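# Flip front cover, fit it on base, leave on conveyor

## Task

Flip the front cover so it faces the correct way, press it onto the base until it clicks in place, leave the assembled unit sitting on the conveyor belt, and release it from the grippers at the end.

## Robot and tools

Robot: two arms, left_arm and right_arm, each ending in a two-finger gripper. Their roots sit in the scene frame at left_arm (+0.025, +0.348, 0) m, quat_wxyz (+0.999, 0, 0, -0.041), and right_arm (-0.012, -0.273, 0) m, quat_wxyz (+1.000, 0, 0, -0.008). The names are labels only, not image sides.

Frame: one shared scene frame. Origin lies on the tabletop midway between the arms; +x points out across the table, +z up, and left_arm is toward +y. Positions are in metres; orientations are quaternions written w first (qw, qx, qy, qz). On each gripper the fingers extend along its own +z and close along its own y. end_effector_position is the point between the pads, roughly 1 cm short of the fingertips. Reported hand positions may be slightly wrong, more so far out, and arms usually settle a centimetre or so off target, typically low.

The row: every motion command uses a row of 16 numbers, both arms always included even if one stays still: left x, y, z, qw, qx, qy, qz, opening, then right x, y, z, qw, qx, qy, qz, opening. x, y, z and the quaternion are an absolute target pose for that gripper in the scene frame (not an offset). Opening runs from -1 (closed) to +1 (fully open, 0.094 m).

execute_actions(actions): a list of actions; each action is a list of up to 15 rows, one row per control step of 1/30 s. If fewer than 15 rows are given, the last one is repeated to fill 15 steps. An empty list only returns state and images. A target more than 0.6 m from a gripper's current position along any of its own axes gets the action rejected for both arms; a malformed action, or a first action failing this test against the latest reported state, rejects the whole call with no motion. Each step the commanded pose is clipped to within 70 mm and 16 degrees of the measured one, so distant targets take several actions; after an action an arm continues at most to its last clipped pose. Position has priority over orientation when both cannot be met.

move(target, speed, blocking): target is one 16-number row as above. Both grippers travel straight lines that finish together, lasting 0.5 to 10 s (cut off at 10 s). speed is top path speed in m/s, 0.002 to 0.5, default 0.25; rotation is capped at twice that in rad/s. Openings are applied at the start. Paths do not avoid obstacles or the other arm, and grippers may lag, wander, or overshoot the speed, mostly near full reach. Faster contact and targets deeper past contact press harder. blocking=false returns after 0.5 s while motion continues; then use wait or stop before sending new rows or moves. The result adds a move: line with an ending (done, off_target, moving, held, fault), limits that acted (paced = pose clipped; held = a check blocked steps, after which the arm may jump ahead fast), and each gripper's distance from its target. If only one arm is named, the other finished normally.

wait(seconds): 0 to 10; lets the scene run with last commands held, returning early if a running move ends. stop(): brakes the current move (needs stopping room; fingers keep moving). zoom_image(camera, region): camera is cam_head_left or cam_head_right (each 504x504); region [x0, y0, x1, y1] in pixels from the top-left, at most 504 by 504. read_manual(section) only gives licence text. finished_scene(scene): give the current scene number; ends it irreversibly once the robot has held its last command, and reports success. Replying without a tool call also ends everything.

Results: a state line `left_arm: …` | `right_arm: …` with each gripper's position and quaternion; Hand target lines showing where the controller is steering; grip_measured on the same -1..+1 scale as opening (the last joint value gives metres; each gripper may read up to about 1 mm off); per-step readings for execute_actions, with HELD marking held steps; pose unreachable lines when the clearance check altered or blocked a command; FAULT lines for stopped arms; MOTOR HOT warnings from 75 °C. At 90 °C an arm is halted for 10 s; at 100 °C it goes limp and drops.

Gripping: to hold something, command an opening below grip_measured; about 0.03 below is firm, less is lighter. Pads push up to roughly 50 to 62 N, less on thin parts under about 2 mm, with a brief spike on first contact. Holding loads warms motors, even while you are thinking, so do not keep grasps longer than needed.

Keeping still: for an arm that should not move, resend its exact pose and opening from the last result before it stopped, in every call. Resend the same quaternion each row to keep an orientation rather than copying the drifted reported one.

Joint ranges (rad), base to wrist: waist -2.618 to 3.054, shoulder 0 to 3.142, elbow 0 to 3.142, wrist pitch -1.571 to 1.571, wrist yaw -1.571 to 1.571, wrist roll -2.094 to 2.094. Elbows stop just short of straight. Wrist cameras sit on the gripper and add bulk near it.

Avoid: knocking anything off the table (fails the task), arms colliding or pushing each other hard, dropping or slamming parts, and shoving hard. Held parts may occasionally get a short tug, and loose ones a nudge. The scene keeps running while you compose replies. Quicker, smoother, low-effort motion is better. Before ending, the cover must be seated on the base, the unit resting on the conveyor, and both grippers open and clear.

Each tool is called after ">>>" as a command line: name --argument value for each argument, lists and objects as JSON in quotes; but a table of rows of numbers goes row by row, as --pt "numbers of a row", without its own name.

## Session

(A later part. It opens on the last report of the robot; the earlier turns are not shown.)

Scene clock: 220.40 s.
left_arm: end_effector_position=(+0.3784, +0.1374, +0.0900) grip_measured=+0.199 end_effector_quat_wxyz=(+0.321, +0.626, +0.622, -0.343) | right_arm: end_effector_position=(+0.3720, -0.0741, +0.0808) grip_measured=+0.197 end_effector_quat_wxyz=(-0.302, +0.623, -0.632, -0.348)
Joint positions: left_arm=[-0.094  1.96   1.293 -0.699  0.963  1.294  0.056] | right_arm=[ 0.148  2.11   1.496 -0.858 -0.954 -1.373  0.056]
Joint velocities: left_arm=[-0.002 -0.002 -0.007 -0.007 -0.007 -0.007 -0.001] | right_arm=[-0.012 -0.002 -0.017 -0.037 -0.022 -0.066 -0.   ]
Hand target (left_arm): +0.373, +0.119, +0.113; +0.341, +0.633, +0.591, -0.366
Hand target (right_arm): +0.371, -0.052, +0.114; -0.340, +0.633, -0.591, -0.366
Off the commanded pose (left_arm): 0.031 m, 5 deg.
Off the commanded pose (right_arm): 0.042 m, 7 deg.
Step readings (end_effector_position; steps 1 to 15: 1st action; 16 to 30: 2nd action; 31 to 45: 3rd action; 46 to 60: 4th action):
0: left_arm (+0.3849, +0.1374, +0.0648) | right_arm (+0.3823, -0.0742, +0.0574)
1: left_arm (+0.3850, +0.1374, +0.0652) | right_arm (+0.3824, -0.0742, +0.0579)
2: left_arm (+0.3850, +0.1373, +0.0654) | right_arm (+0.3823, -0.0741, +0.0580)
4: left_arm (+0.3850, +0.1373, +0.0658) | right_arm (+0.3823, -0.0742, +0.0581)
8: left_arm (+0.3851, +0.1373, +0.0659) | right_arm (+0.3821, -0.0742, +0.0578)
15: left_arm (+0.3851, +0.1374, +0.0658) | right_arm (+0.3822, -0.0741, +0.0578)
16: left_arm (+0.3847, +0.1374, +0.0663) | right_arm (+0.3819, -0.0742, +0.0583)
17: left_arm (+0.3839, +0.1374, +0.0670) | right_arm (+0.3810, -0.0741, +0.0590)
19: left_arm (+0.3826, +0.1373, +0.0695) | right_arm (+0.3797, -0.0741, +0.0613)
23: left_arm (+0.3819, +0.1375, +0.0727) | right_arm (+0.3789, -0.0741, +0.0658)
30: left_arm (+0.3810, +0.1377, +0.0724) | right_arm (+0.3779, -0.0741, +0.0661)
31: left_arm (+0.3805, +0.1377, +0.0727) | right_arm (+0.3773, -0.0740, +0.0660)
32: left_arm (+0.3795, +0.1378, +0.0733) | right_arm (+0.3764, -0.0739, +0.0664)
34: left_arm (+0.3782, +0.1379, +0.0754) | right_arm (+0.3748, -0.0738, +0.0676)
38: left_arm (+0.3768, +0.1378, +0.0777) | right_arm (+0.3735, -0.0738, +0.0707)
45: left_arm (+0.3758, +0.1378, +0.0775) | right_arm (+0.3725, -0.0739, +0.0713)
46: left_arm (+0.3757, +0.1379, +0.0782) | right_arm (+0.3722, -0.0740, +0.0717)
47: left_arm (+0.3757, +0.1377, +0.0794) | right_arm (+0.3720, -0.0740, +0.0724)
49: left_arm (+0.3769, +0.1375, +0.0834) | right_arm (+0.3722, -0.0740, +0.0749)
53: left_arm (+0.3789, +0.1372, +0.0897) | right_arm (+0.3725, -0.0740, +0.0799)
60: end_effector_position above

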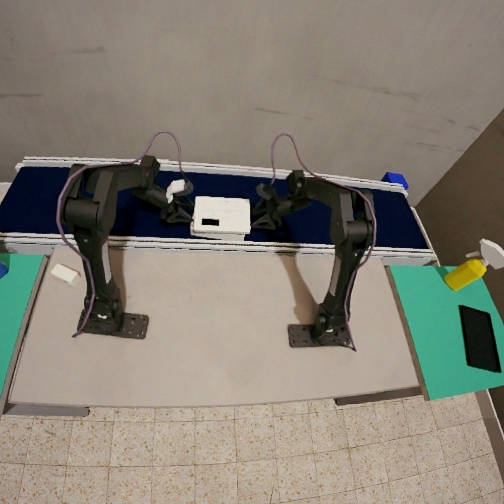

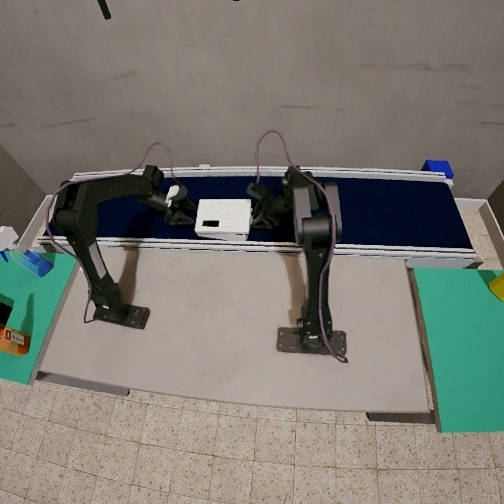

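>>> execute_actions --actions '[[[0.373,0.113,0.113,0.349,0.62,0.604,-0.358,0.2, 0.372,-0.045,0.115,0.349,-0.62,0.604,0.358,0.2]],[[0.373,0.113,0.123,0.349,0.62,0.604,-0.358,0.2, 0.372,-0.045,0.125,0.349,-0.62,0.604,0.358,0.2]],[[0.373,0.113,0.133,0.349,0.62,0.604,-0.358,0.2, 0.372,-0.045,0.135,0.349,-0.62,0.604,0.358,0.2]]]'

>>> zoom_image --camera "cam_head_left" --region '[140,150,300,280]'

>>> zoom_image --camera "cam_head_right" --region '[140,150,300,280]'

Scene clock: 231.17 s.
left_arm: end_effector_position=(+0.3786, +0.1363, +0.1056) grip_measured=+0.199 end_effector_quat_wxyz=(+0.322, +0.609, +0.645, -0.333) | right_arm: end_effector_position=(+0.3804, -0.0719, +0.1044) grip_measured=+0.197 end_effector_quat_wxyz=(-0.317, +0.610, -0.647, -0.329)
Joint positions: left_arm=[-0.104  1.896  1.275 -0.675  0.935  1.187  0.056] | right_arm=[ 0.156  2.045  1.496 -0.814 -0.934 -1.266  0.056]
Joint velocities: left_arm=[ 0.002 -0.017 -0.017 -0.051  0.037 -0.066  0.001] | right_arm=[ 0.012 -0.007 -0.007  0.007  0.022  0.037 -0.   ]
Hand target (left_arm): +0.372, +0.114, +0.133; +0.349, +0.620, +0.604, -0.358
Hand target (right_arm): +0.371, -0.047, +0.134; -0.348, +0.621, -0.604, -0.358
Off the commanded pose (left_arm): 0.036 m, 6 deg.
Off the commanded pose (right_arm): 0.042 m, 7 deg.
Step readings (end_effector_position; steps 1 to 15: 1st action; 16 to 30: 2nd action; 31 to 45: 3rd action):
0: left_arm (+0.3782, +0.1374, +0.0900) | right_arm (+0.3719, -0.0741, +0.0808)
1: left_arm (+0.3785, +0.1369, +0.0904) | right_arm (+0.3725, -0.0737, +0.0816)
2: left_arm (+0.3790, +0.1366, +0.0909) | right_arm (+0.3735, -0.0734, +0.0822)
4: left_arm (+0.3801, +0.1363, +0.0936) | right_arm (+0.3760, -0.0733, +0.0859)
8: left_arm (+0.3827, +0.1358, +0.0979) | right_arm (+0.3797, -0.0731, +0.0925)
15: left_arm (+0.3836, +0.1361, +0.0961) | right_arm (+0.3826, -0.0723, +0.0938)
16: left_arm (+0.3836, +0.1362, +0.0963) | right_arm (+0.3826, -0.0721, +0.0938)
17: left_arm (+0.3834, +0.1361, +0.0969) | right_arm (+0.3826, -0.0721, +0.0938)
19: left_arm (+0.3834, +0.1360, +0.0986) | right_arm (+0.3826, -0.0721, +0.0937)
23: left_arm (+0.3832, +0.1355, +0.1013) | right_arm (+0.3827, -0.0723, +0.0935)
30: left_arm (+0.3833, +0.1355, +0.1014) | right_arm (+0.3827, -0.0723, +0.0934)
31: left_arm (+0.3830, +0.1356, +0.1018) | right_arm (+0.3825, -0.0724, +0.0942)
32: left_arm (+0.3821, +0.1356, +0.1022) | right_arm (+0.3819, -0.0723, +0.0951)
34: left_arm (+0.3808, +0.1358, +0.1041) | right_arm (+0.3810, -0.0721, +0.0983)
38: left_arm (+0.3795, +0.1361, +0.1059) | right_arm (+0.3805, -0.0720, +0.1038)
45: end_effector_position above

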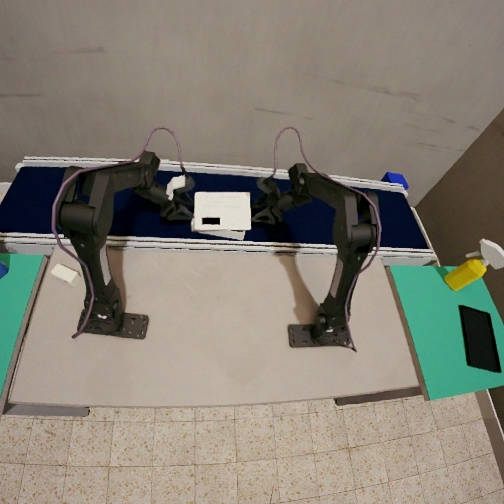

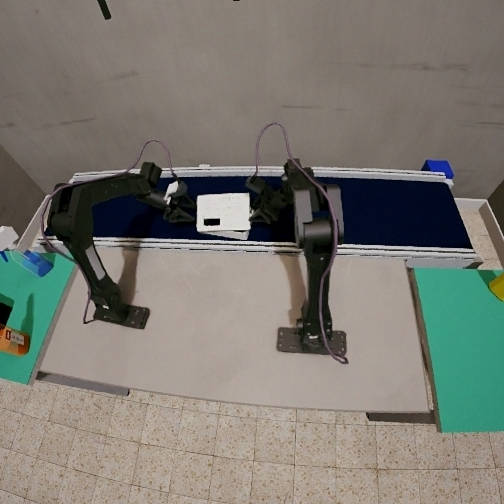

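Region (140, 150, 300, 280) of cam_head_left's 504x504 image, scaled by 3.150, with more detail than that image has; it fills the top 410 rows of this view, and the rest is white.

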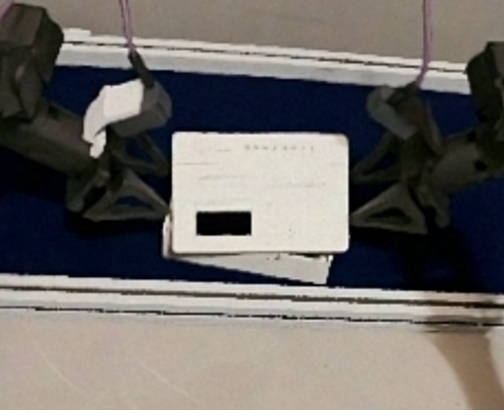

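Region (140, 150, 300, 280) of cam_head_right's 504x504 image, scaled by 3.150, with more detail than that image has; it fills the top 410 rows of this view, and the rest is white.

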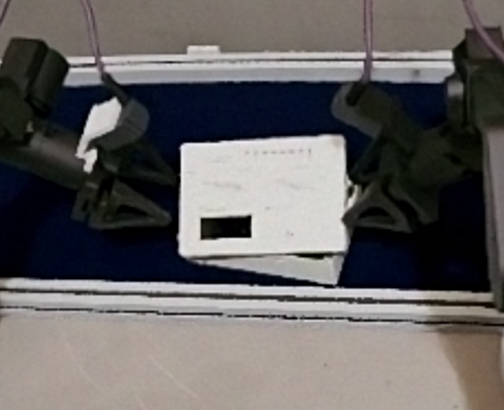

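>>> execute_actions --actions '[[[0.363,0.113,0.125,0.345,0.627,0.598,-0.362,0.2, 0.362,-0.045,0.13,0.345,-0.627,0.598,0.362,0.2]],[[0.353,0.113,0.125,0.345,0.627,0.598,-0.362,0.2, 0.352,-0.045,0.13,0.345,-0.627,0.598,0.362,0.2]],[[0.343,0.113,0.12,0.345,0.627,0.598,-0.362,0.2, 0.342,-0.045,0.125,0.345,-0.627,0.598,0.362,0.2]],[[0.333,0.113,0.115,0.345,0.627,0.598,-0.362,0.2, 0.332,-0.045,0.118,0.345,-0.627,0.598,0.362,0.2]]]'

>>> zoom_image --camera "cam_head_left" --region '[140,150,300,280]'

>>> zoom_image --camera "cam_head_right" --region '[140,150,300,280]'

Scene clock: 247.10 s.
left_arm: end_effector_position=(+0.3456, +0.1367, +0.0973) grip_measured=+0.199 end_effector_quat_wxyz=(+0.318, +0.617, +0.640, -0.330) | right_arm: end_effector_position=(+0.3530, -0.0713, +0.1027) grip_measured=+0.198 end_effector_quat_wxyz=(-0.330, +0.620, -0.634, -0.321)
Joint positions: left_arm=[-0.124  1.797  1.116 -0.607  0.922  1.186  0.056] | right_arm=[ 0.166  1.937  1.324 -0.714 -0.936 -1.274  0.056]
Joint velocities: left_arm=[ 0.017 -0.012 -0.002  0.022  0.007 -0.095 -0.001] | right_arm=[-0.002 -0.012 -0.012 -0.022 -0.022  0.007  0.   ]
Hand target (left_arm): +0.333, +0.115, +0.115; +0.343, +0.628, +0.598, -0.362
Hand target (right_arm): +0.333, -0.047, +0.118; -0.342, +0.627, -0.598, -0.362
Off the commanded pose (left_arm): 0.032 m, 7 deg.
Off the commanded pose (right_arm): 0.037 m, 7 deg.
Step readings (end_effector_position; steps 1 to 15: 1st action; 16 to 30: 2nd action; 31 to 45: 3rd action; 46 to 60: 4th action):
0: left_arm (+0.3784, +0.1363, +0.1056) | right_arm (+0.3804, -0.0719, +0.1044)
1: left_arm (+0.3782, +0.1360, +0.1056) | right_arm (+0.3803, -0.0717, +0.1044)
2: left_arm (+0.3782, +0.1361, +0.1055) | right_arm (+0.3802, -0.0718, +0.1043)
4: left_arm (+0.3782, +0.1360, +0.1054) | right_arm (+0.3800, -0.0719, +0.1042)
8: left_arm (+0.3782, +0.1360, +0.1054) | right_arm (+0.3796, -0.0720, +0.1041)
15: left_arm (+0.3782, +0.1360, +0.1054) | right_arm (+0.3792, -0.0720, +0.1040)
16: left_arm (+0.3774, +0.1361, +0.1054) | right_arm (+0.3782, -0.0722, +0.1040)
17: left_arm (+0.3744, +0.1361, +0.1052) | right_arm (+0.3750, -0.0721, +0.1039)
19: left_arm (+0.3690, +0.1359, +0.1058) | right_arm (+0.3702, -0.0722, +0.1052)
23: left_arm (+0.3670, +0.1361, +0.1069) | right_arm (+0.3684, -0.0722, +0.1091)
30: left_arm (+0.3667, +0.1364, +0.1062) | right_arm (+0.3683, -0.0720, +0.1094)
31: left_arm (+0.3658, +0.1363, +0.1056) | right_arm (+0.3675, -0.0720, +0.1087)
32: left_arm (+0.3634, +0.1363, +0.1048) | right_arm (+0.3649, -0.0720, +0.1081)
34: left_arm (+0.3571, +0.1364, +0.1025) | right_arm (+0.3591, -0.0720, +0.1064)
38: left_arm (+0.3533, +0.1365, +0.0997) | right_arm (+0.3570, -0.0720, +0.1057)
45: left_arm (+0.3534, +0.1366, +0.0996) | right_arm (+0.3572, -0.0719, +0.1054)
46: left_arm (+0.3528, +0.1365, +0.0990) | right_arm (+0.3566, -0.0719, +0.1046)
47: left_arm (+0.3510, +0.1367, +0.0985) | right_arm (+0.3549, -0.0718, +0.1039)
49: left_arm (+0.3466, +0.1366, +0.0976) | right_arm (+0.3524, -0.0717, +0.1036)
53: left_arm (+0.3451, +0.1367, +0.0977) | right_arm (+0.3524, -0.0714, +0.1035)
60: end_effector_position above

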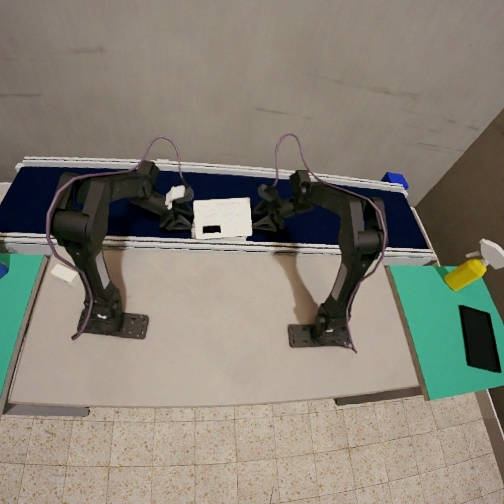

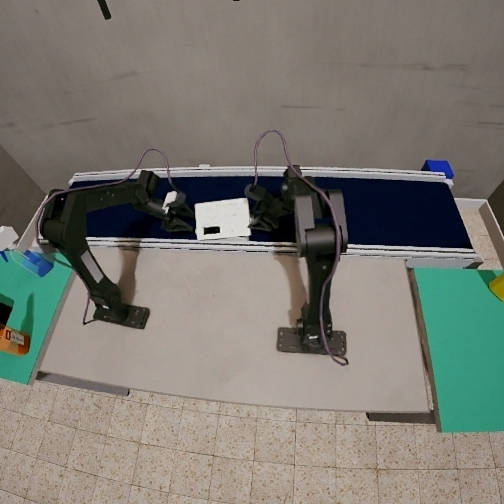

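Region (140, 150, 300, 280) of cam_head_left's 504x504 image, scaled by 3.150, with more detail than that image has; it fills the top 410 rows of this view, and the rest is white.

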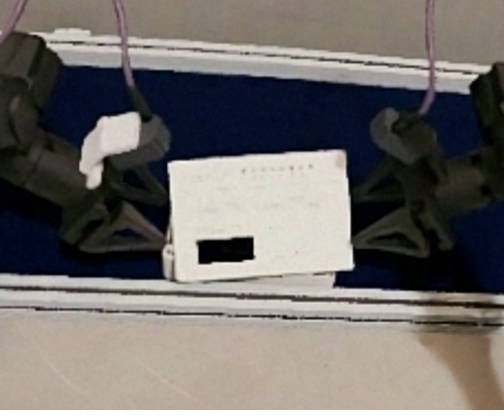

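Region (140, 150, 300, 280) of cam_head_right's 504x504 image, scaled by 3.150, with more detail than that image has; it fills the top 410 rows of this view, and the rest is white.

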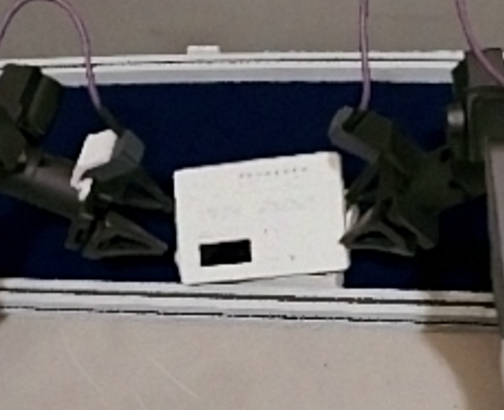

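>>> execute_actions --actions '[[[0.333,0.115,0.10,0.341,0.633,0.591,-0.366,0.2, 0.335,-0.047,0.104,0.341,-0.633,0.591,0.366,0.2]],[[0.333,0.115,0.09,0.341,0.633,0.591,-0.366,0.2, 0.335,-0.047,0.09,0.341,-0.633,0.591,0.366,0.2]],[[0.333,0.115,0.08,0.341,0.633,0.591,-0.366,0.2, 0.335,-0.047,0.078,0.341,-0.633,0.591,0.366,0.2]],[[0.333,0.115,0.072,0.341,0.633,0.591,-0.366,0.2, 0.335,-0.047,0.068,0.341,-0.633,0.591,0.366,0.2]]]'

>>> zoom_image --camera "cam_head_left" --region '[140,150,300,280]'

>>> zoom_image --camera "cam_head_right" --region '[140,150,300,280]'

Scene clock: 257.30 s.
left_arm: end_effector_position=(+0.3512, +0.1338, +0.0714) grip_measured=+0.199 end_effector_quat_wxyz=(+0.337, +0.630, +0.623, -0.319) | right_arm: end_effector_position=(+0.3580, -0.0688, +0.0827) grip_measured=+0.198 end_effector_quat_wxyz=(-0.354, +0.634, -0.610, -0.316)
Joint positions: left_arm=[-0.127  1.852  1.057 -0.456  0.928  1.212  0.056] | right_arm=[ 0.163  1.978  1.274 -0.593 -0.964 -1.318  0.056]
Joint velocities: left_arm=[-0.027 -0.007 -0.012 -0.037  0.007  0.007  0.001] | right_arm=[ 0.002 -0.002 -0.002  0.007  0.022 -0.022  0.   ]
Hand target (left_arm): +0.333, +0.116, +0.072; +0.340, +0.632, +0.592, -0.365
Hand target (right_arm): +0.335, -0.049, +0.070; -0.340, +0.633, -0.593, -0.365
Off the commanded pose (left_arm): 0.026 m, 6 deg.
Off the commanded pose (right_arm): 0.035 m, 6 deg.
Step readings (end_effector_position; steps 1 to 15: 1st action; 16 to 30: 2nd action; 31 to 45: 3rd action; 46 to 60: 4th action):
0: left_arm (+0.3456, +0.1366, +0.0972) | right_arm (+0.3530, -0.0713, +0.1025)
1: left_arm (+0.3454, +0.1367, +0.0968) | right_arm (+0.3531, -0.0713, +0.1026)
2: left_arm (+0.3455, +0.1367, +0.0964) | right_arm (+0.3531, -0.0714, +0.1025)
4: left_arm (+0.3457, +0.1366, +0.0960) | right_arm (+0.3534, -0.0716, +0.1022)
8: left_arm (+0.3458, +0.1366, +0.0957) | right_arm (+0.3535, -0.0718, +0.1019)
15: left_arm (+0.3458, +0.1366, +0.0956) | right_arm (+0.3536, -0.0719, +0.1017)
16: left_arm (+0.3458, +0.1366, +0.0949) | right_arm (+0.3538, -0.0719, +0.1009)
17: left_arm (+0.3460, +0.1366, +0.0938) | right_arm (+0.3542, -0.0718, +0.0996)
19: left_arm (+0.3465, +0.1365, +0.0911) | right_arm (+0.3562, -0.0717, +0.0966)
23: left_arm (+0.3474, +0.1363, +0.0885) | right_arm (+0.3580, -0.0721, +0.0933)
30: left_arm (+0.3475, +0.1362, +0.0885) | right_arm (+0.3581, -0.0720, +0.0933)
31: left_arm (+0.3475, +0.1362, +0.0877) | right_arm (+0.3579, -0.0720, +0.0925)
32: left_arm (+0.3480, +0.1361, +0.0866) | right_arm (+0.3581, -0.0723, +0.0917)
34: left_arm (+0.3483, +0.1358, +0.0833) | right_arm (+0.3581, -0.0724, +0.0894)
38: left_arm (+0.3490, +0.1356, +0.0788) | right_arm (+0.3589, -0.0724, +0.0874)
45: left_arm (+0.3493, +0.1356, +0.0786) | right_arm (+0.3588, -0.0724, +0.0871)
46: left_arm (+0.3494, +0.1356, +0.0780) | right_arm (+0.3588, -0.0725, +0.0865)
47: left_arm (+0.3499, +0.1355, +0.0772) | right_arm (+0.3588, -0.0725, +0.0859)
49: left_arm (+0.3510, +0.1353, +0.0747) | right_arm (+0.3590, -0.0727, +0.0836)
53: left_arm (+0.3521, +0.1357, +0.0716) | right_arm (+0.3595, -0.0724, +0.0816)
60: end_effector_position above

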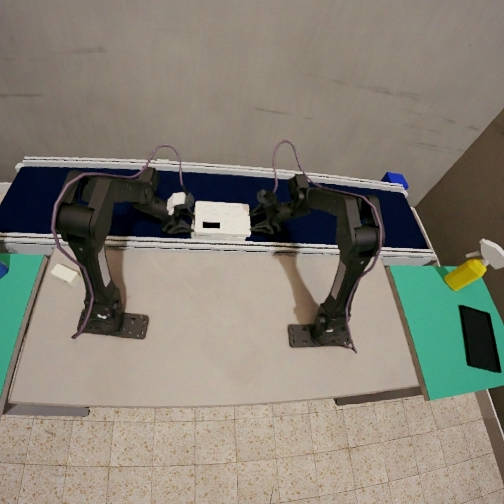

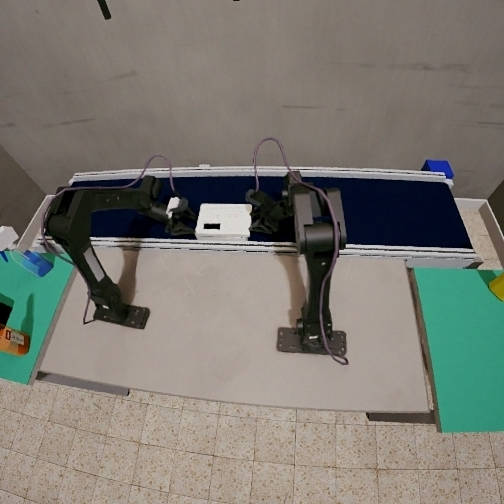

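Region (140, 150, 300, 280) of cam_head_left's 504x504 image, scaled by 3.150, with more detail than that image has; it fills the top 410 rows of this view, and the rest is white.

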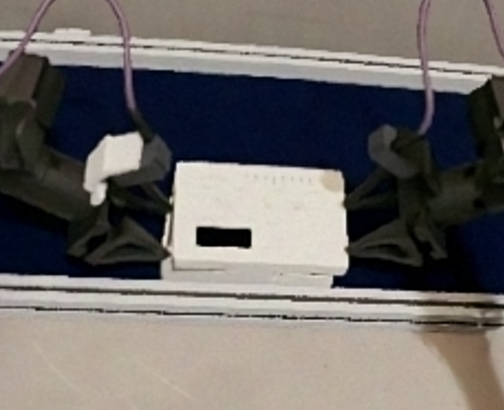

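Region (140, 150, 300, 280) of cam_head_right's 504x504 image, scaled by 3.150, with more detail than that image has; it fills the top 410 rows of this view, and the rest is white.

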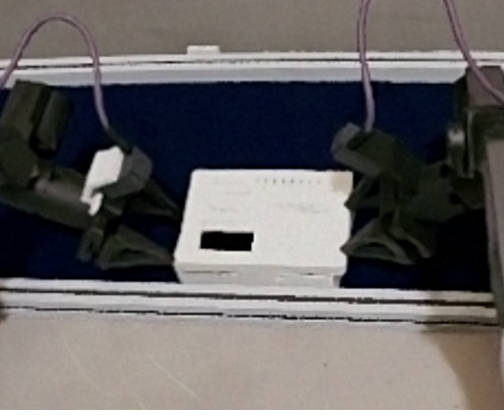

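>>> move --target '[0.362,0.16,0.068,0.347,0.623,0.601,-0.36,0.5, 0.362,-0.095,0.064,0.347,-0.623,0.601,0.36,-1]' --speed 0.06

>>> zoom_image --camera "cam_head_left" --region '[140,150,300,280]'

>>> zoom_image --camera "cam_head_right" --region '[140,150,300,280]'

Scene clock: 264.73 s.
left_arm: end_effector_position=(+0.3602, +0.1612, +0.0658) grip_measured=+0.498 end_effector_quat_wxyz=(+0.346, +0.627, +0.605, -0.347) | right_arm: end_effector_position=(+0.3577, -0.0952, +0.0614) grip_measured=-0.979 end_effector_quat_wxyz=(-0.344, +0.627, -0.605, -0.351)
Joint positions: left_arm=[-0.022  1.948  1.138 -0.619  1.018  1.422  0.07 ] | right_arm=[ 0.081  2.091  1.338 -0.755 -1.025 -1.506  0.001]
Joint velocities: left_arm=[ 0.002 -0.022  0.017 -0.11  -0.037  0.051  0.   ] | right_arm=[-0.002  0.012 -0.002 -0.022  0.022  0.007 -0.   ]
Hand target (left_arm): +0.362, +0.160, +0.068; +0.348, +0.622, +0.602, -0.360
Hand target (right_arm): +0.362, -0.095, +0.064; -0.348, +0.623, -0.602, -0.359
Off the commanded pose (left_arm): 0.003 m, 2 deg.
Off the commanded pose (right_arm): 0.005 m, 1 deg.
move: done

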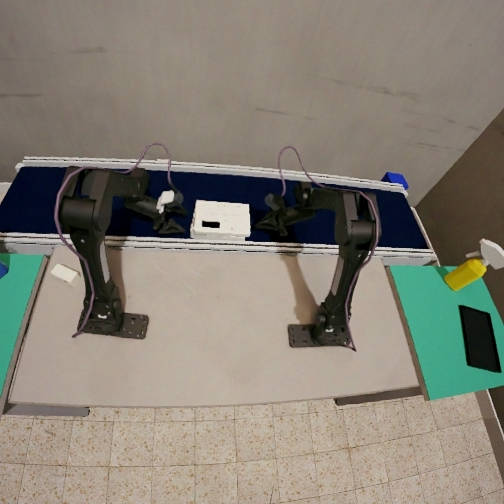

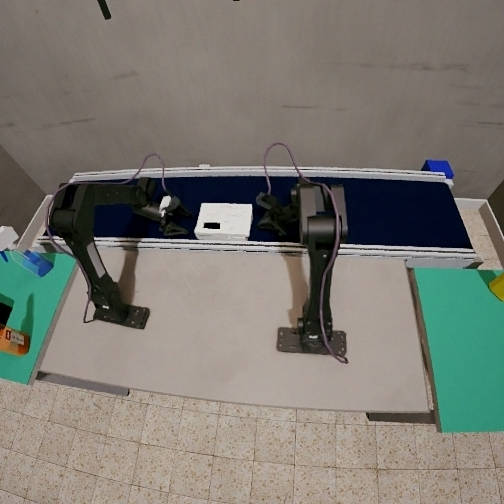

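Region (140, 150, 300, 280) of cam_head_left's 504x504 image, scaled by 3.150, with more detail than that image has; it fills the top 410 rows of this view, and the rest is white.

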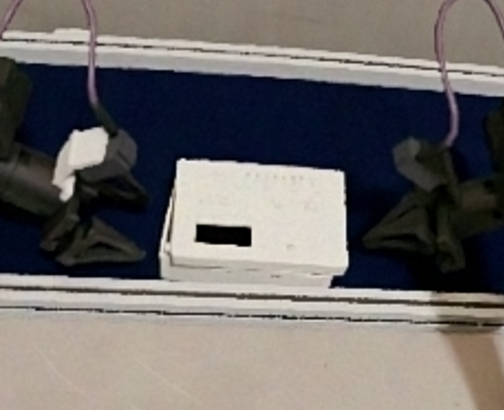

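Region (140, 150, 300, 280) of cam_head_right's 504x504 image, scaled by 3.150, with more detail than that image has; it fills the top 410 rows of this view, and the rest is white.

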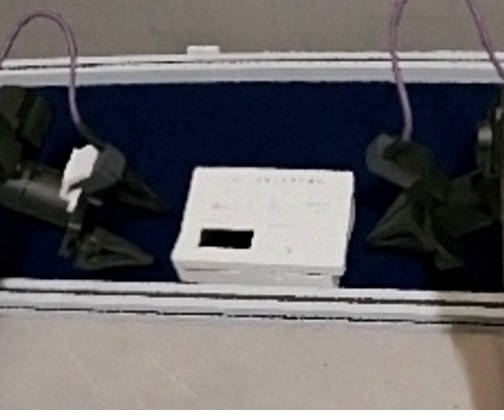

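>>> move --target '[0.374,0.155,0.075,0.347,0.623,0.601,-0.36,0.4, 0.374,-0.09,0.074,0.347,-0.623,0.601,0.36,-1]' --speed 0.05

>>> move --target '[0.372,0.115,0.077,0.347,0.623,0.601,-0.36,0.4, 0.372,-0.048,0.078,0.347,-0.623,0.601,0.36,-1]' --speed 0.03

>>> execute_actions --actions '[[[0.372,0.115,0.09,0.347,0.623,0.601,-0.36,0.4, 0.372,-0.048,0.095,0.347,-0.623,0.601,0.36,-1]],[[0.372,0.115,0.10,0.347,0.623,0.601,-0.36,0.4, 0.372,-0.048,0.107,0.347,-0.623,0.601,0.36,-1]],[[0.372,0.115,0.11,0.347,0.623,0.601,-0.36,0.4, 0.372,-0.048,0.118,0.347,-0.623,0.601,0.36,-1]],[[0.372,0.115,0.12,0.347,0.623,0.601,-0.36,0.4, 0.372,-0.048,0.128,0.347,-0.623,0.601,0.36,-1]]]'

>>> zoom_image --camera "cam_head_left" --region '[140,150,300,280]'

>>> zoom_image --camera "cam_head_right" --region '[140,150,300,280]'

Scene clock: 279.13 s.
left_arm: end_effector_position=(+0.3739, +0.1597, +0.0728) grip_measured=+0.402 end_effector_quat_wxyz=(+0.351, +0.630, +0.602, -0.343) | right_arm: end_effector_position=(+0.3717, -0.0943, +0.0704) grip_measured=-0.979 end_effector_quat_wxyz=(-0.347, +0.628, -0.604, -0.348)
Joint positions: left_arm=[-0.022  1.973  1.206 -0.65   1.018  1.426  0.066] | right_arm=[ 0.081  2.116  1.418 -0.799 -1.025 -1.502  0.001]
Joint velocities: left_arm=[ 0.012 -0.012  0.007 -0.066 -0.051  0.081  0.001] | right_arm=[ 0.012 -0.002  0.002 -0.022 -0.022 -0.007 -0.   ]
Hand target (left_arm): +0.374, +0.155, +0.075; +0.348, +0.623, +0.602, -0.359
Hand target (right_arm): +0.374, -0.090, +0.074; -0.347, +0.623, -0.602, -0.359
Off the commanded pose (left_arm): 0.005 m, 2 deg.
Off the commanded pose (right_arm): 0.006 m, 2 deg.
move: done

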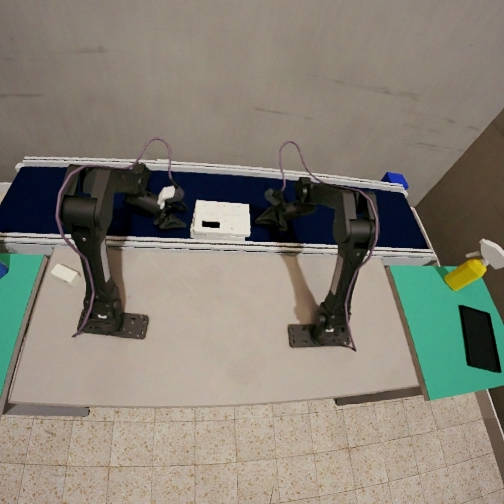

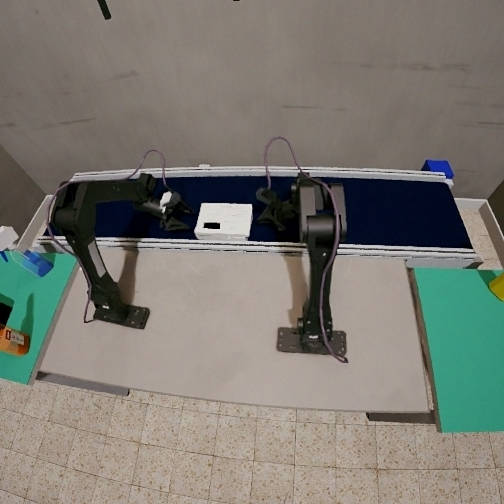

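Scene clock: 281.00 s.
left_arm: end_effector_position=(+0.3802, +0.1349, +0.0732) grip_measured=+0.402 end_effector_quat_wxyz=(+0.341, +0.613, +0.623, -0.347) | right_arm: end_effector_position=(+0.3805, -0.0744, +0.0664) grip_measured=-0.979 end_effector_quat_wxyz=(-0.332, +0.612, -0.631, -0.342)
Joint positions: left_arm=[-0.092  1.973  1.206 -0.531  0.993  1.232  0.066] | right_arm=[ 0.138  2.116  1.418 -0.686 -0.982 -1.317  0.001]
Joint velocities: left_arm=[ 0.022 -0.007  0.007 -0.007 -0.037  0.022  0.001] | right_arm=[-0.007  0.007  0.022  0.081 -0.022 -0.007 -0.   ]
Hand target (left_arm): +0.372, +0.116, +0.077; +0.346, +0.624, +0.601, -0.360
Hand target (right_arm): +0.371, -0.050, +0.078; -0.345, +0.624, -0.601, -0.361
Off the commanded pose (left_arm): 0.022 m, 3 deg.
Off the commanded pose (right_arm): 0.030 m, 5 deg.
move: off_target (left_arm, right_arm)

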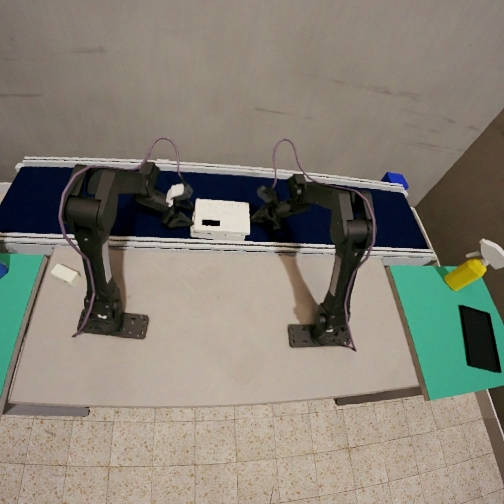

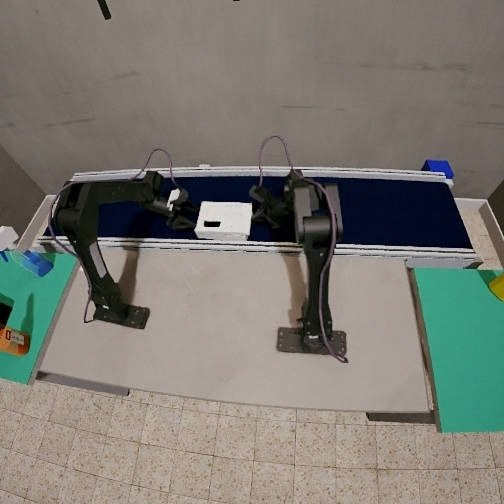

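Scene clock: 283.00 s.
left_arm: end_effector_position=(+0.3836, +0.1353, +0.0962) grip_measured=+0.402 end_effector_quat_wxyz=(+0.334, +0.617, +0.633, -0.327) | right_arm: end_effector_position=(+0.3674, -0.0703, +0.0931) grip_measured=-0.979 end_effector_quat_wxyz=(-0.302, +0.612, -0.642, -0.348)
Joint positions: left_arm=[-0.102  1.919  1.258 -0.614  0.943  1.208  0.066] | right_arm=[ 0.16   2.061  1.471 -0.843 -0.952 -1.307  0.001]
Joint velocities: left_arm=[ 0.012  0.007  0.002 -0.081 -0.007 -0.022 -0.001] | right_arm=[-0.002  0.002 -0.002 -0.051 -0.022  0.007  0.   ]
Hand target (left_arm): +0.373, +0.116, +0.120; +0.348, +0.623, +0.602, -0.359
Hand target (right_arm): +0.370, -0.050, +0.128; -0.346, +0.625, -0.600, -0.361
Off the commanded pose (left_arm): 0.033 m, 5 deg.
Off the commanded pose (right_arm): 0.042 m, 7 deg.
Step readings (end_effector_position; steps 1 to 15: 1st action; 16 to 30: 2nd action; 31 to 45: 3rd action; 46 to 60: 4th action):
0: left_arm (+0.3802, +0.1349, +0.0732) | right_arm (+0.3805, -0.0744, +0.0664)
1: left_arm (+0.3801, +0.1349, +0.0735) | right_arm (+0.3806, -0.0745, +0.0669)
2: left_arm (+0.3800, +0.1349, +0.0737) | right_arm (+0.3805, -0.0744, +0.0670)
4: left_arm (+0.3798, +0.1348, +0.0737) | right_arm (+0.3806, -0.0745, +0.0671)
8: left_arm (+0.3796, +0.1347, +0.0737) | right_arm (+0.3806, -0.0746, +0.0671)
15: left_arm (+0.3796, +0.1348, +0.0736) | right_arm (+0.3807, -0.0747, +0.0670)
16: left_arm (+0.3793, +0.1349, +0.0742) | right_arm (+0.3802, -0.0746, +0.0675)
17: left_arm (+0.3784, +0.1347, +0.0743) | right_arm (+0.3789, -0.0746, +0.0676)
19: left_arm (+0.3772, +0.1347, +0.0754) | right_arm (+0.3764, -0.0743, +0.0685)
23: left_arm (+0.3769, +0.1349, +0.0773) | right_arm (+0.3731, -0.0736, +0.0705)
30: left_arm (+0.3765, +0.1349, +0.0774) | right_arm (+0.3722, -0.0735, +0.0705)
31: left_arm (+0.3765, +0.1350, +0.0782) | right_arm (+0.3722, -0.0735, +0.0716)
32: left_arm (+0.3769, +0.1348, +0.0792) | right_arm (+0.3715, -0.0732, +0.0725)
34: left_arm (+0.3789, +0.1350, +0.0824) | right_arm (+0.3705, -0.0724, +0.0760)
38: left_arm (+0.3823, +0.1351, +0.0871) | right_arm (+0.3691, -0.0712, +0.0819)
45: left_arm (+0.3826, +0.1352, +0.0871) | right_arm (+0.3682, -0.0710, +0.0832)
46: left_arm (+0.3825, +0.1352, +0.0879) | right_arm (+0.3681, -0.0710, +0.0838)
47: left_arm (+0.3824, +0.1353, +0.0888) | right_arm (+0.3677, -0.0707, +0.0846)
49: left_arm (+0.3826, +0.1354, +0.0915) | right_arm (+0.3676, -0.0704, +0.0874)
53: left_arm (+0.3836, +0.1353, +0.0959) | right_arm (+0.3677, -0.0704, +0.0921)
60: end_effector_position above

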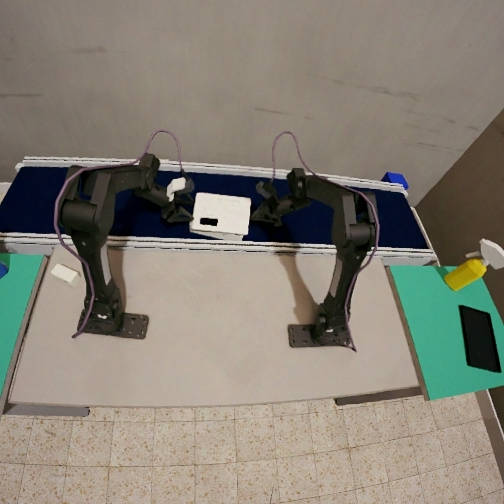

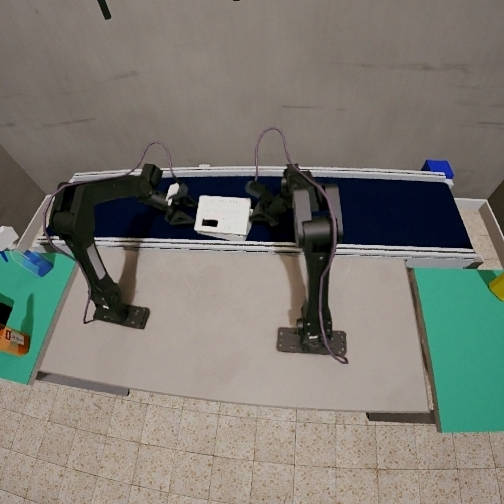

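Region (140, 150, 300, 280) of cam_head_left's 504x504 image, scaled by 3.150, with more detail than that image has; it fills the top 410 rows of this view, and the rest is white.

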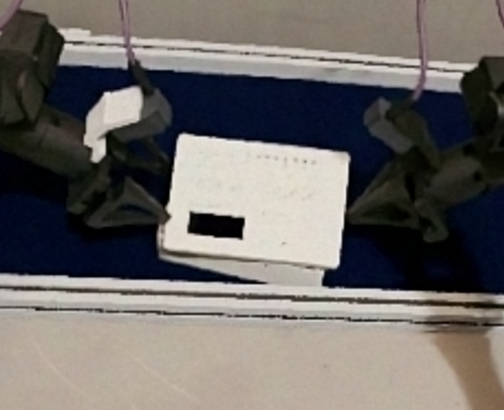

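Region (140, 150, 300, 280) of cam_head_right's 504x504 image, scaled by 3.150, with more detail than that image has; it fills the top 410 rows of this view, and the rest is white.

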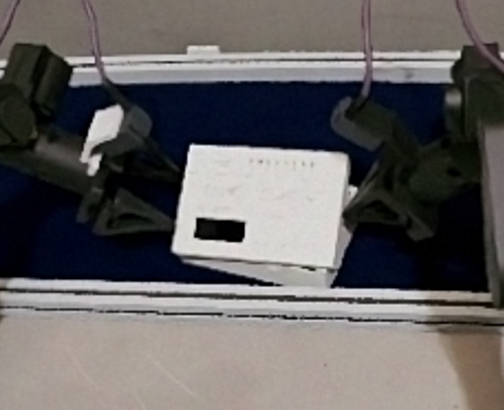

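>>> execute_actions --actions '[[[0.36,0.115,0.112,0.347,0.623,0.601,-0.36,0.4, 0.36,-0.048,0.116,0.347,-0.623,0.601,0.36,-1]],[[0.35,0.115,0.112,0.347,0.623,0.601,-0.36,0.4, 0.35,-0.048,0.114,0.347,-0.623,0.601,0.36,-1]],[[0.34,0.115,0.108,0.347,0.623,0.601,-0.36,0.4, 0.34,-0.048,0.11,0.347,-0.623,0.601,0.36,-1]],[[0.33,0.115,0.104,0.347,0.623,0.601,-0.36,0.4, 0.33,-0.048,0.105,0.347,-0.623,0.601,0.36,-1]],[[0.32,0.115,0.10,0.347,0.623,0.601,-0.36,0.4, 0.32,-0.048,0.10,0.347,-0.623,0.601,0.36,-1]]]'

>>> zoom_image --camera "cam_head_left" --region '[140,150,300,280]'

>>> zoom_image --camera "cam_head_right" --region '[140,150,300,280]'

Scene clock: 298.13 s.
left_arm: end_effector_position=(+0.3474, +0.1374, +0.0888) grip_measured=+0.402 end_effector_quat_wxyz=(+0.347, +0.618, +0.635, -0.309) | right_arm: end_effector_position=(+0.3358, -0.0678, +0.0879) grip_measured=-0.979 end_effector_quat_wxyz=(-0.335, +0.619, -0.629, -0.331)
Joint positions: left_arm=[-0.124  1.767  1.022 -0.447  0.912  1.149  0.066] | right_arm=[ 0.177  1.91   1.208 -0.616 -0.958 -1.262  0.001]
Joint velocities: left_arm=[-0.007 -0.012  0.002  0.066 -0.081 -0.081 -0.001] | right_arm=[-0.007 -0.002 -0.002 -0.007 -0.051 -0.022 -0.   ]
Hand target (left_arm): +0.322, +0.117, +0.100; +0.346, +0.623, +0.602, -0.359
Hand target (right_arm): +0.320, -0.049, +0.100; -0.345, +0.624, -0.601, -0.361
Off the commanded pose (left_arm): 0.037 m, 7 deg.
Off the commanded pose (right_arm): 0.028 m, 5 deg.
Step readings (end_effector_position; steps 1 to 15: 1st action; 16 to 30: 2nd action; 31 to 45: 3rd action; 46 to 60: 4th action; 61 to 75: 5th action):
0: left_arm (+0.3836, +0.1353, +0.0962) | right_arm (+0.3673, -0.0702, +0.0931)
1: left_arm (+0.3832, +0.1353, +0.0961) | right_arm (+0.3671, -0.0701, +0.0929)
2: left_arm (+0.3820, +0.1354, +0.0963) | right_arm (+0.3661, -0.0699, +0.0930)
4: left_arm (+0.3793, +0.1357, +0.0971) | right_arm (+0.3636, -0.0697, +0.0934)
8: left_arm (+0.3785, +0.1359, +0.0981) | right_arm (+0.3626, -0.0694, +0.0942)
15: left_arm (+0.3788, +0.1360, +0.0977) | right_arm (+0.3629, -0.0693, +0.0941)
16: left_arm (+0.3781, +0.1359, +0.0975) | right_arm (+0.3622, -0.0693, +0.0936)
17: left_arm (+0.3759, +0.1359, +0.0975) | right_arm (+0.3602, -0.0692, +0.0934)
19: left_arm (+0.3727, +0.1363, +0.0987) | right_arm (+0.3583, -0.0691, +0.0944)
23: left_arm (+0.3713, +0.1367, +0.1002) | right_arm (+0.3575, -0.0688, +0.0959)
30: left_arm (+0.3716, +0.1367, +0.0999) | right_arm (+0.3579, -0.0687, +0.0954)
31: left_arm (+0.3710, +0.1366, +0.0993) | right_arm (+0.3573, -0.0688, +0.0950)
32: left_arm (+0.3689, +0.1366, +0.0986) | right_arm (+0.3555, -0.0690, +0.0945)
34: left_arm (+0.3650, +0.1369, +0.0975) | right_arm (+0.3522, -0.0687, +0.0944)
38: left_arm (+0.3640, +0.1372, +0.0977) | right_arm (+0.3519, -0.0684, +0.0948)
45: left_arm (+0.3647, +0.1369, +0.0971) | right_arm (+0.3522, -0.0684, +0.0944)
46: left_arm (+0.3641, +0.1368, +0.0967) | right_arm (+0.3517, -0.0685, +0.0939)
47: left_arm (+0.3617, +0.1368, +0.0958) | right_arm (+0.3495, -0.0686, +0.0933)
49: left_arm (+0.3571, +0.1372, +0.0942) | right_arm (+0.3449, -0.0682, +0.0919)
53: left_arm (+0.3557, +0.1374, +0.0935) | right_arm (+0.3442, -0.0681, +0.0918)
60: left_arm (+0.3563, +0.1372, +0.0931) | right_arm (+0.3445, -0.0680, +0.0916)
61: left_arm (+0.3557, +0.1370, +0.0927) | right_arm (+0.3439, -0.0681, +0.0909)
62: left_arm (+0.3534, +0.1371, +0.0918) | right_arm (+0.3416, -0.0683, +0.0902)
64: left_arm (+0.3485, +0.1375, +0.0901) | right_arm (+0.3367, -0.0679, +0.0887)
68: left_arm (+0.3468, +0.1376, +0.0891) | right_arm (+0.3355, -0.0678, +0.0881)
75: end_effector_position above

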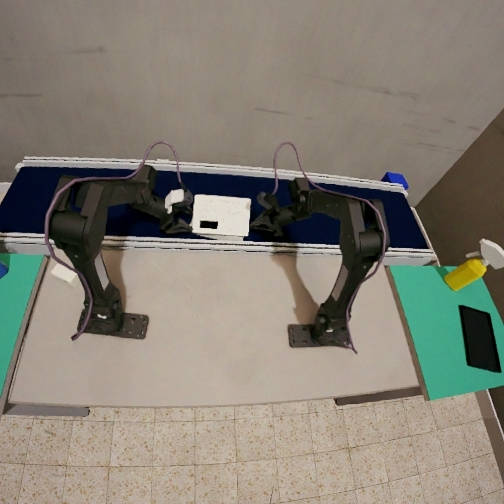

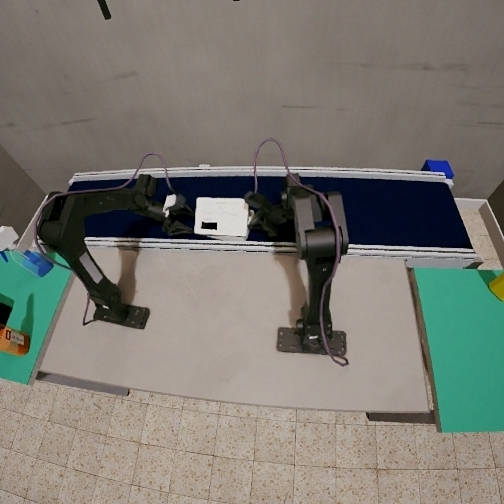

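Region (140, 150, 300, 280) of cam_head_left's 504x504 image, scaled by 3.150, with more detail than that image has; it fills the top 410 rows of this view, and the rest is white.

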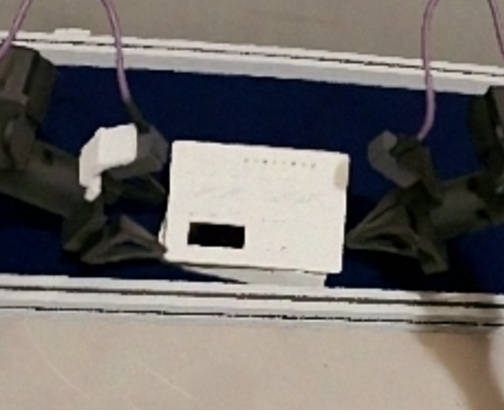

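Region (140, 150, 300, 280) of cam_head_right's 504x504 image, scaled by 3.150, with more detail than that image has; it fills the top 410 rows of this view, and the rest is white.

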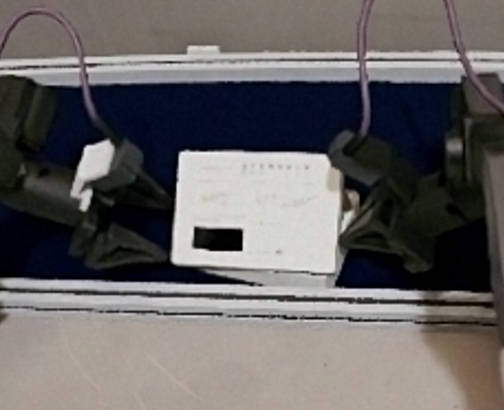

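>>> execute_actions --actions '[[[0.33,0.115,0.112,0.347,0.623,0.601,-0.36,0.4, 0.328,-0.046,0.115,0.347,-0.623,0.601,0.36,-1]],[[0.33,0.115,0.122,0.347,0.623,0.601,-0.36,0.4, 0.328,-0.046,0.127,0.347,-0.623,0.601,0.36,-1]],[[0.33,0.115,0.132,0.347,0.623,0.601,-0.36,0.4, 0.328,-0.046,0.138,0.347,-0.623,0.601,0.36,-1]]]'

>>> zoom_image --camera "cam_head_left" --region '[140,150,300,280]'

>>> zoom_image --camera "cam_head_right" --region '[140,150,300,280]'

Scene clock: 310.33 s.
left_arm: end_effector_position=(+0.3450, +0.1365, +0.1068) grip_measured=+0.402 end_effector_quat_wxyz=(+0.332, +0.614, +0.641, -0.318) | right_arm: end_effector_position=(+0.3225, -0.0658, +0.1050) grip_measured=-0.979 end_effector_quat_wxyz=(-0.302, +0.611, -0.643, -0.351)
Joint positions: left_arm=[-0.128  1.748  1.088 -0.57   0.912  1.148  0.066] | right_arm=[ 0.19   1.883  1.262 -0.772 -0.951 -1.253  0.001]
Joint velocities: left_arm=[-0.012  0.012  0.002 -0.11  -0.081 -0.037  0.001] | right_arm=[-0.017 -0.002  0.002 -0.066 -0.081 -0.022  0.   ]
Hand target (left_arm): +0.331, +0.116, +0.131; +0.348, +0.622, +0.602, -0.359
Hand target (right_arm): +0.326, -0.048, +0.138; -0.345, +0.624, -0.600, -0.361
Off the commanded pose (left_arm): 0.036 m, 7 deg.
Off the commanded pose (right_arm): 0.039 m, 7 deg.
Step readings (end_effector_position; steps 1 to 15: 1st action; 16 to 30: 2nd action; 31 to 45: 3rd action):
0: left_arm (+0.3475, +0.1373, +0.0888) | right_arm (+0.3359, -0.0678, +0.0878)
1: left_arm (+0.3476, +0.1372, +0.0892) | right_arm (+0.3356, -0.0678, +0.0878)
2: left_arm (+0.3475, +0.1373, +0.0898) | right_arm (+0.3357, -0.0679, +0.0881)
4: left_arm (+0.3471, +0.1374, +0.0905) | right_arm (+0.3352, -0.0679, +0.0884)
8: left_arm (+0.3465, +0.1375, +0.0910) | right_arm (+0.3348, -0.0678, +0.0887)
15: left_arm (+0.3461, +0.1376, +0.0912) | right_arm (+0.3347, -0.0677, +0.0889)
16: left_arm (+0.3461, +0.1376, +0.0918) | right_arm (+0.3347, -0.0678, +0.0897)
17: left_arm (+0.3458, +0.1376, +0.0924) | right_arm (+0.3340, -0.0676, +0.0904)
19: left_arm (+0.3457, +0.1377, +0.0937) | right_arm (+0.3318, -0.0671, +0.0923)
23: left_arm (+0.3450, +0.1378, +0.0944) | right_arm (+0.3288, -0.0664, +0.0949)
30: left_arm (+0.3446, +0.1379, +0.0947) | right_arm (+0.3280, -0.0664, +0.0954)
31: left_arm (+0.3444, +0.1379, +0.0957) | right_arm (+0.3279, -0.0664, +0.0963)
32: left_arm (+0.3440, +0.1379, +0.0970) | right_arm (+0.3272, -0.0662, +0.0973)
34: left_arm (+0.3445, +0.1375, +0.1011) | right_arm (+0.3262, -0.0663, +0.1005)
38: left_arm (+0.3464, +0.1368, +0.1068) | right_arm (+0.3247, -0.0661, +0.1049)
45: end_effector_position above

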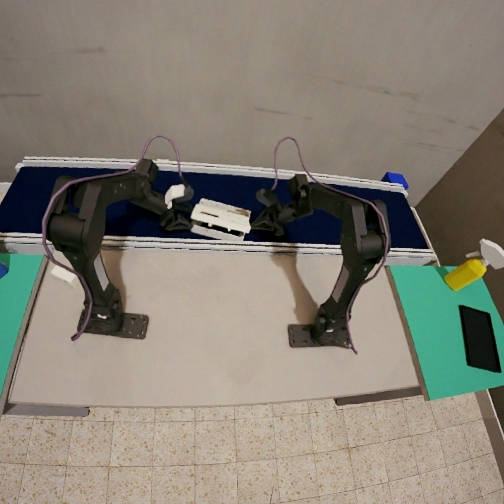

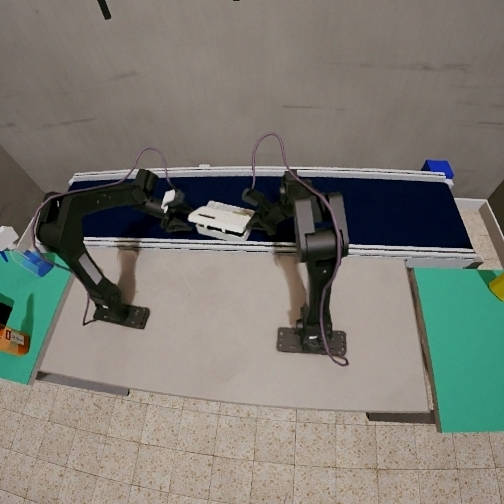

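Region (140, 150, 300, 280) of cam_head_left's 504x504 image, scaled by 3.150, with more detail than that image has; it fills the top 410 rows of this view, and the rest is white.

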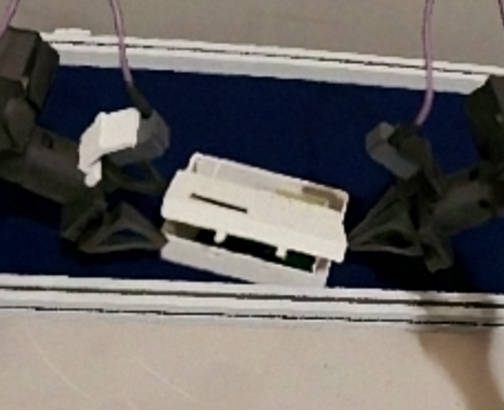

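Region (140, 150, 300, 280) of cam_head_right's 504x504 image, scaled by 3.150, with more detail than that image has; it fills the top 410 rows of this view, and the rest is white.

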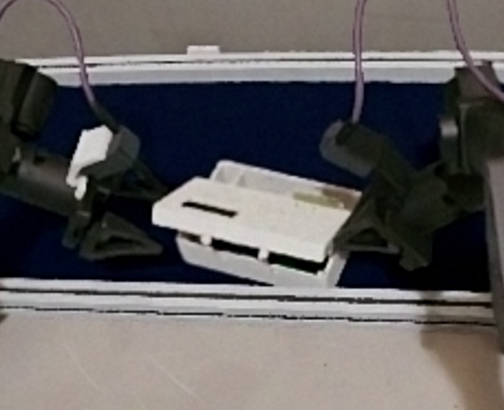

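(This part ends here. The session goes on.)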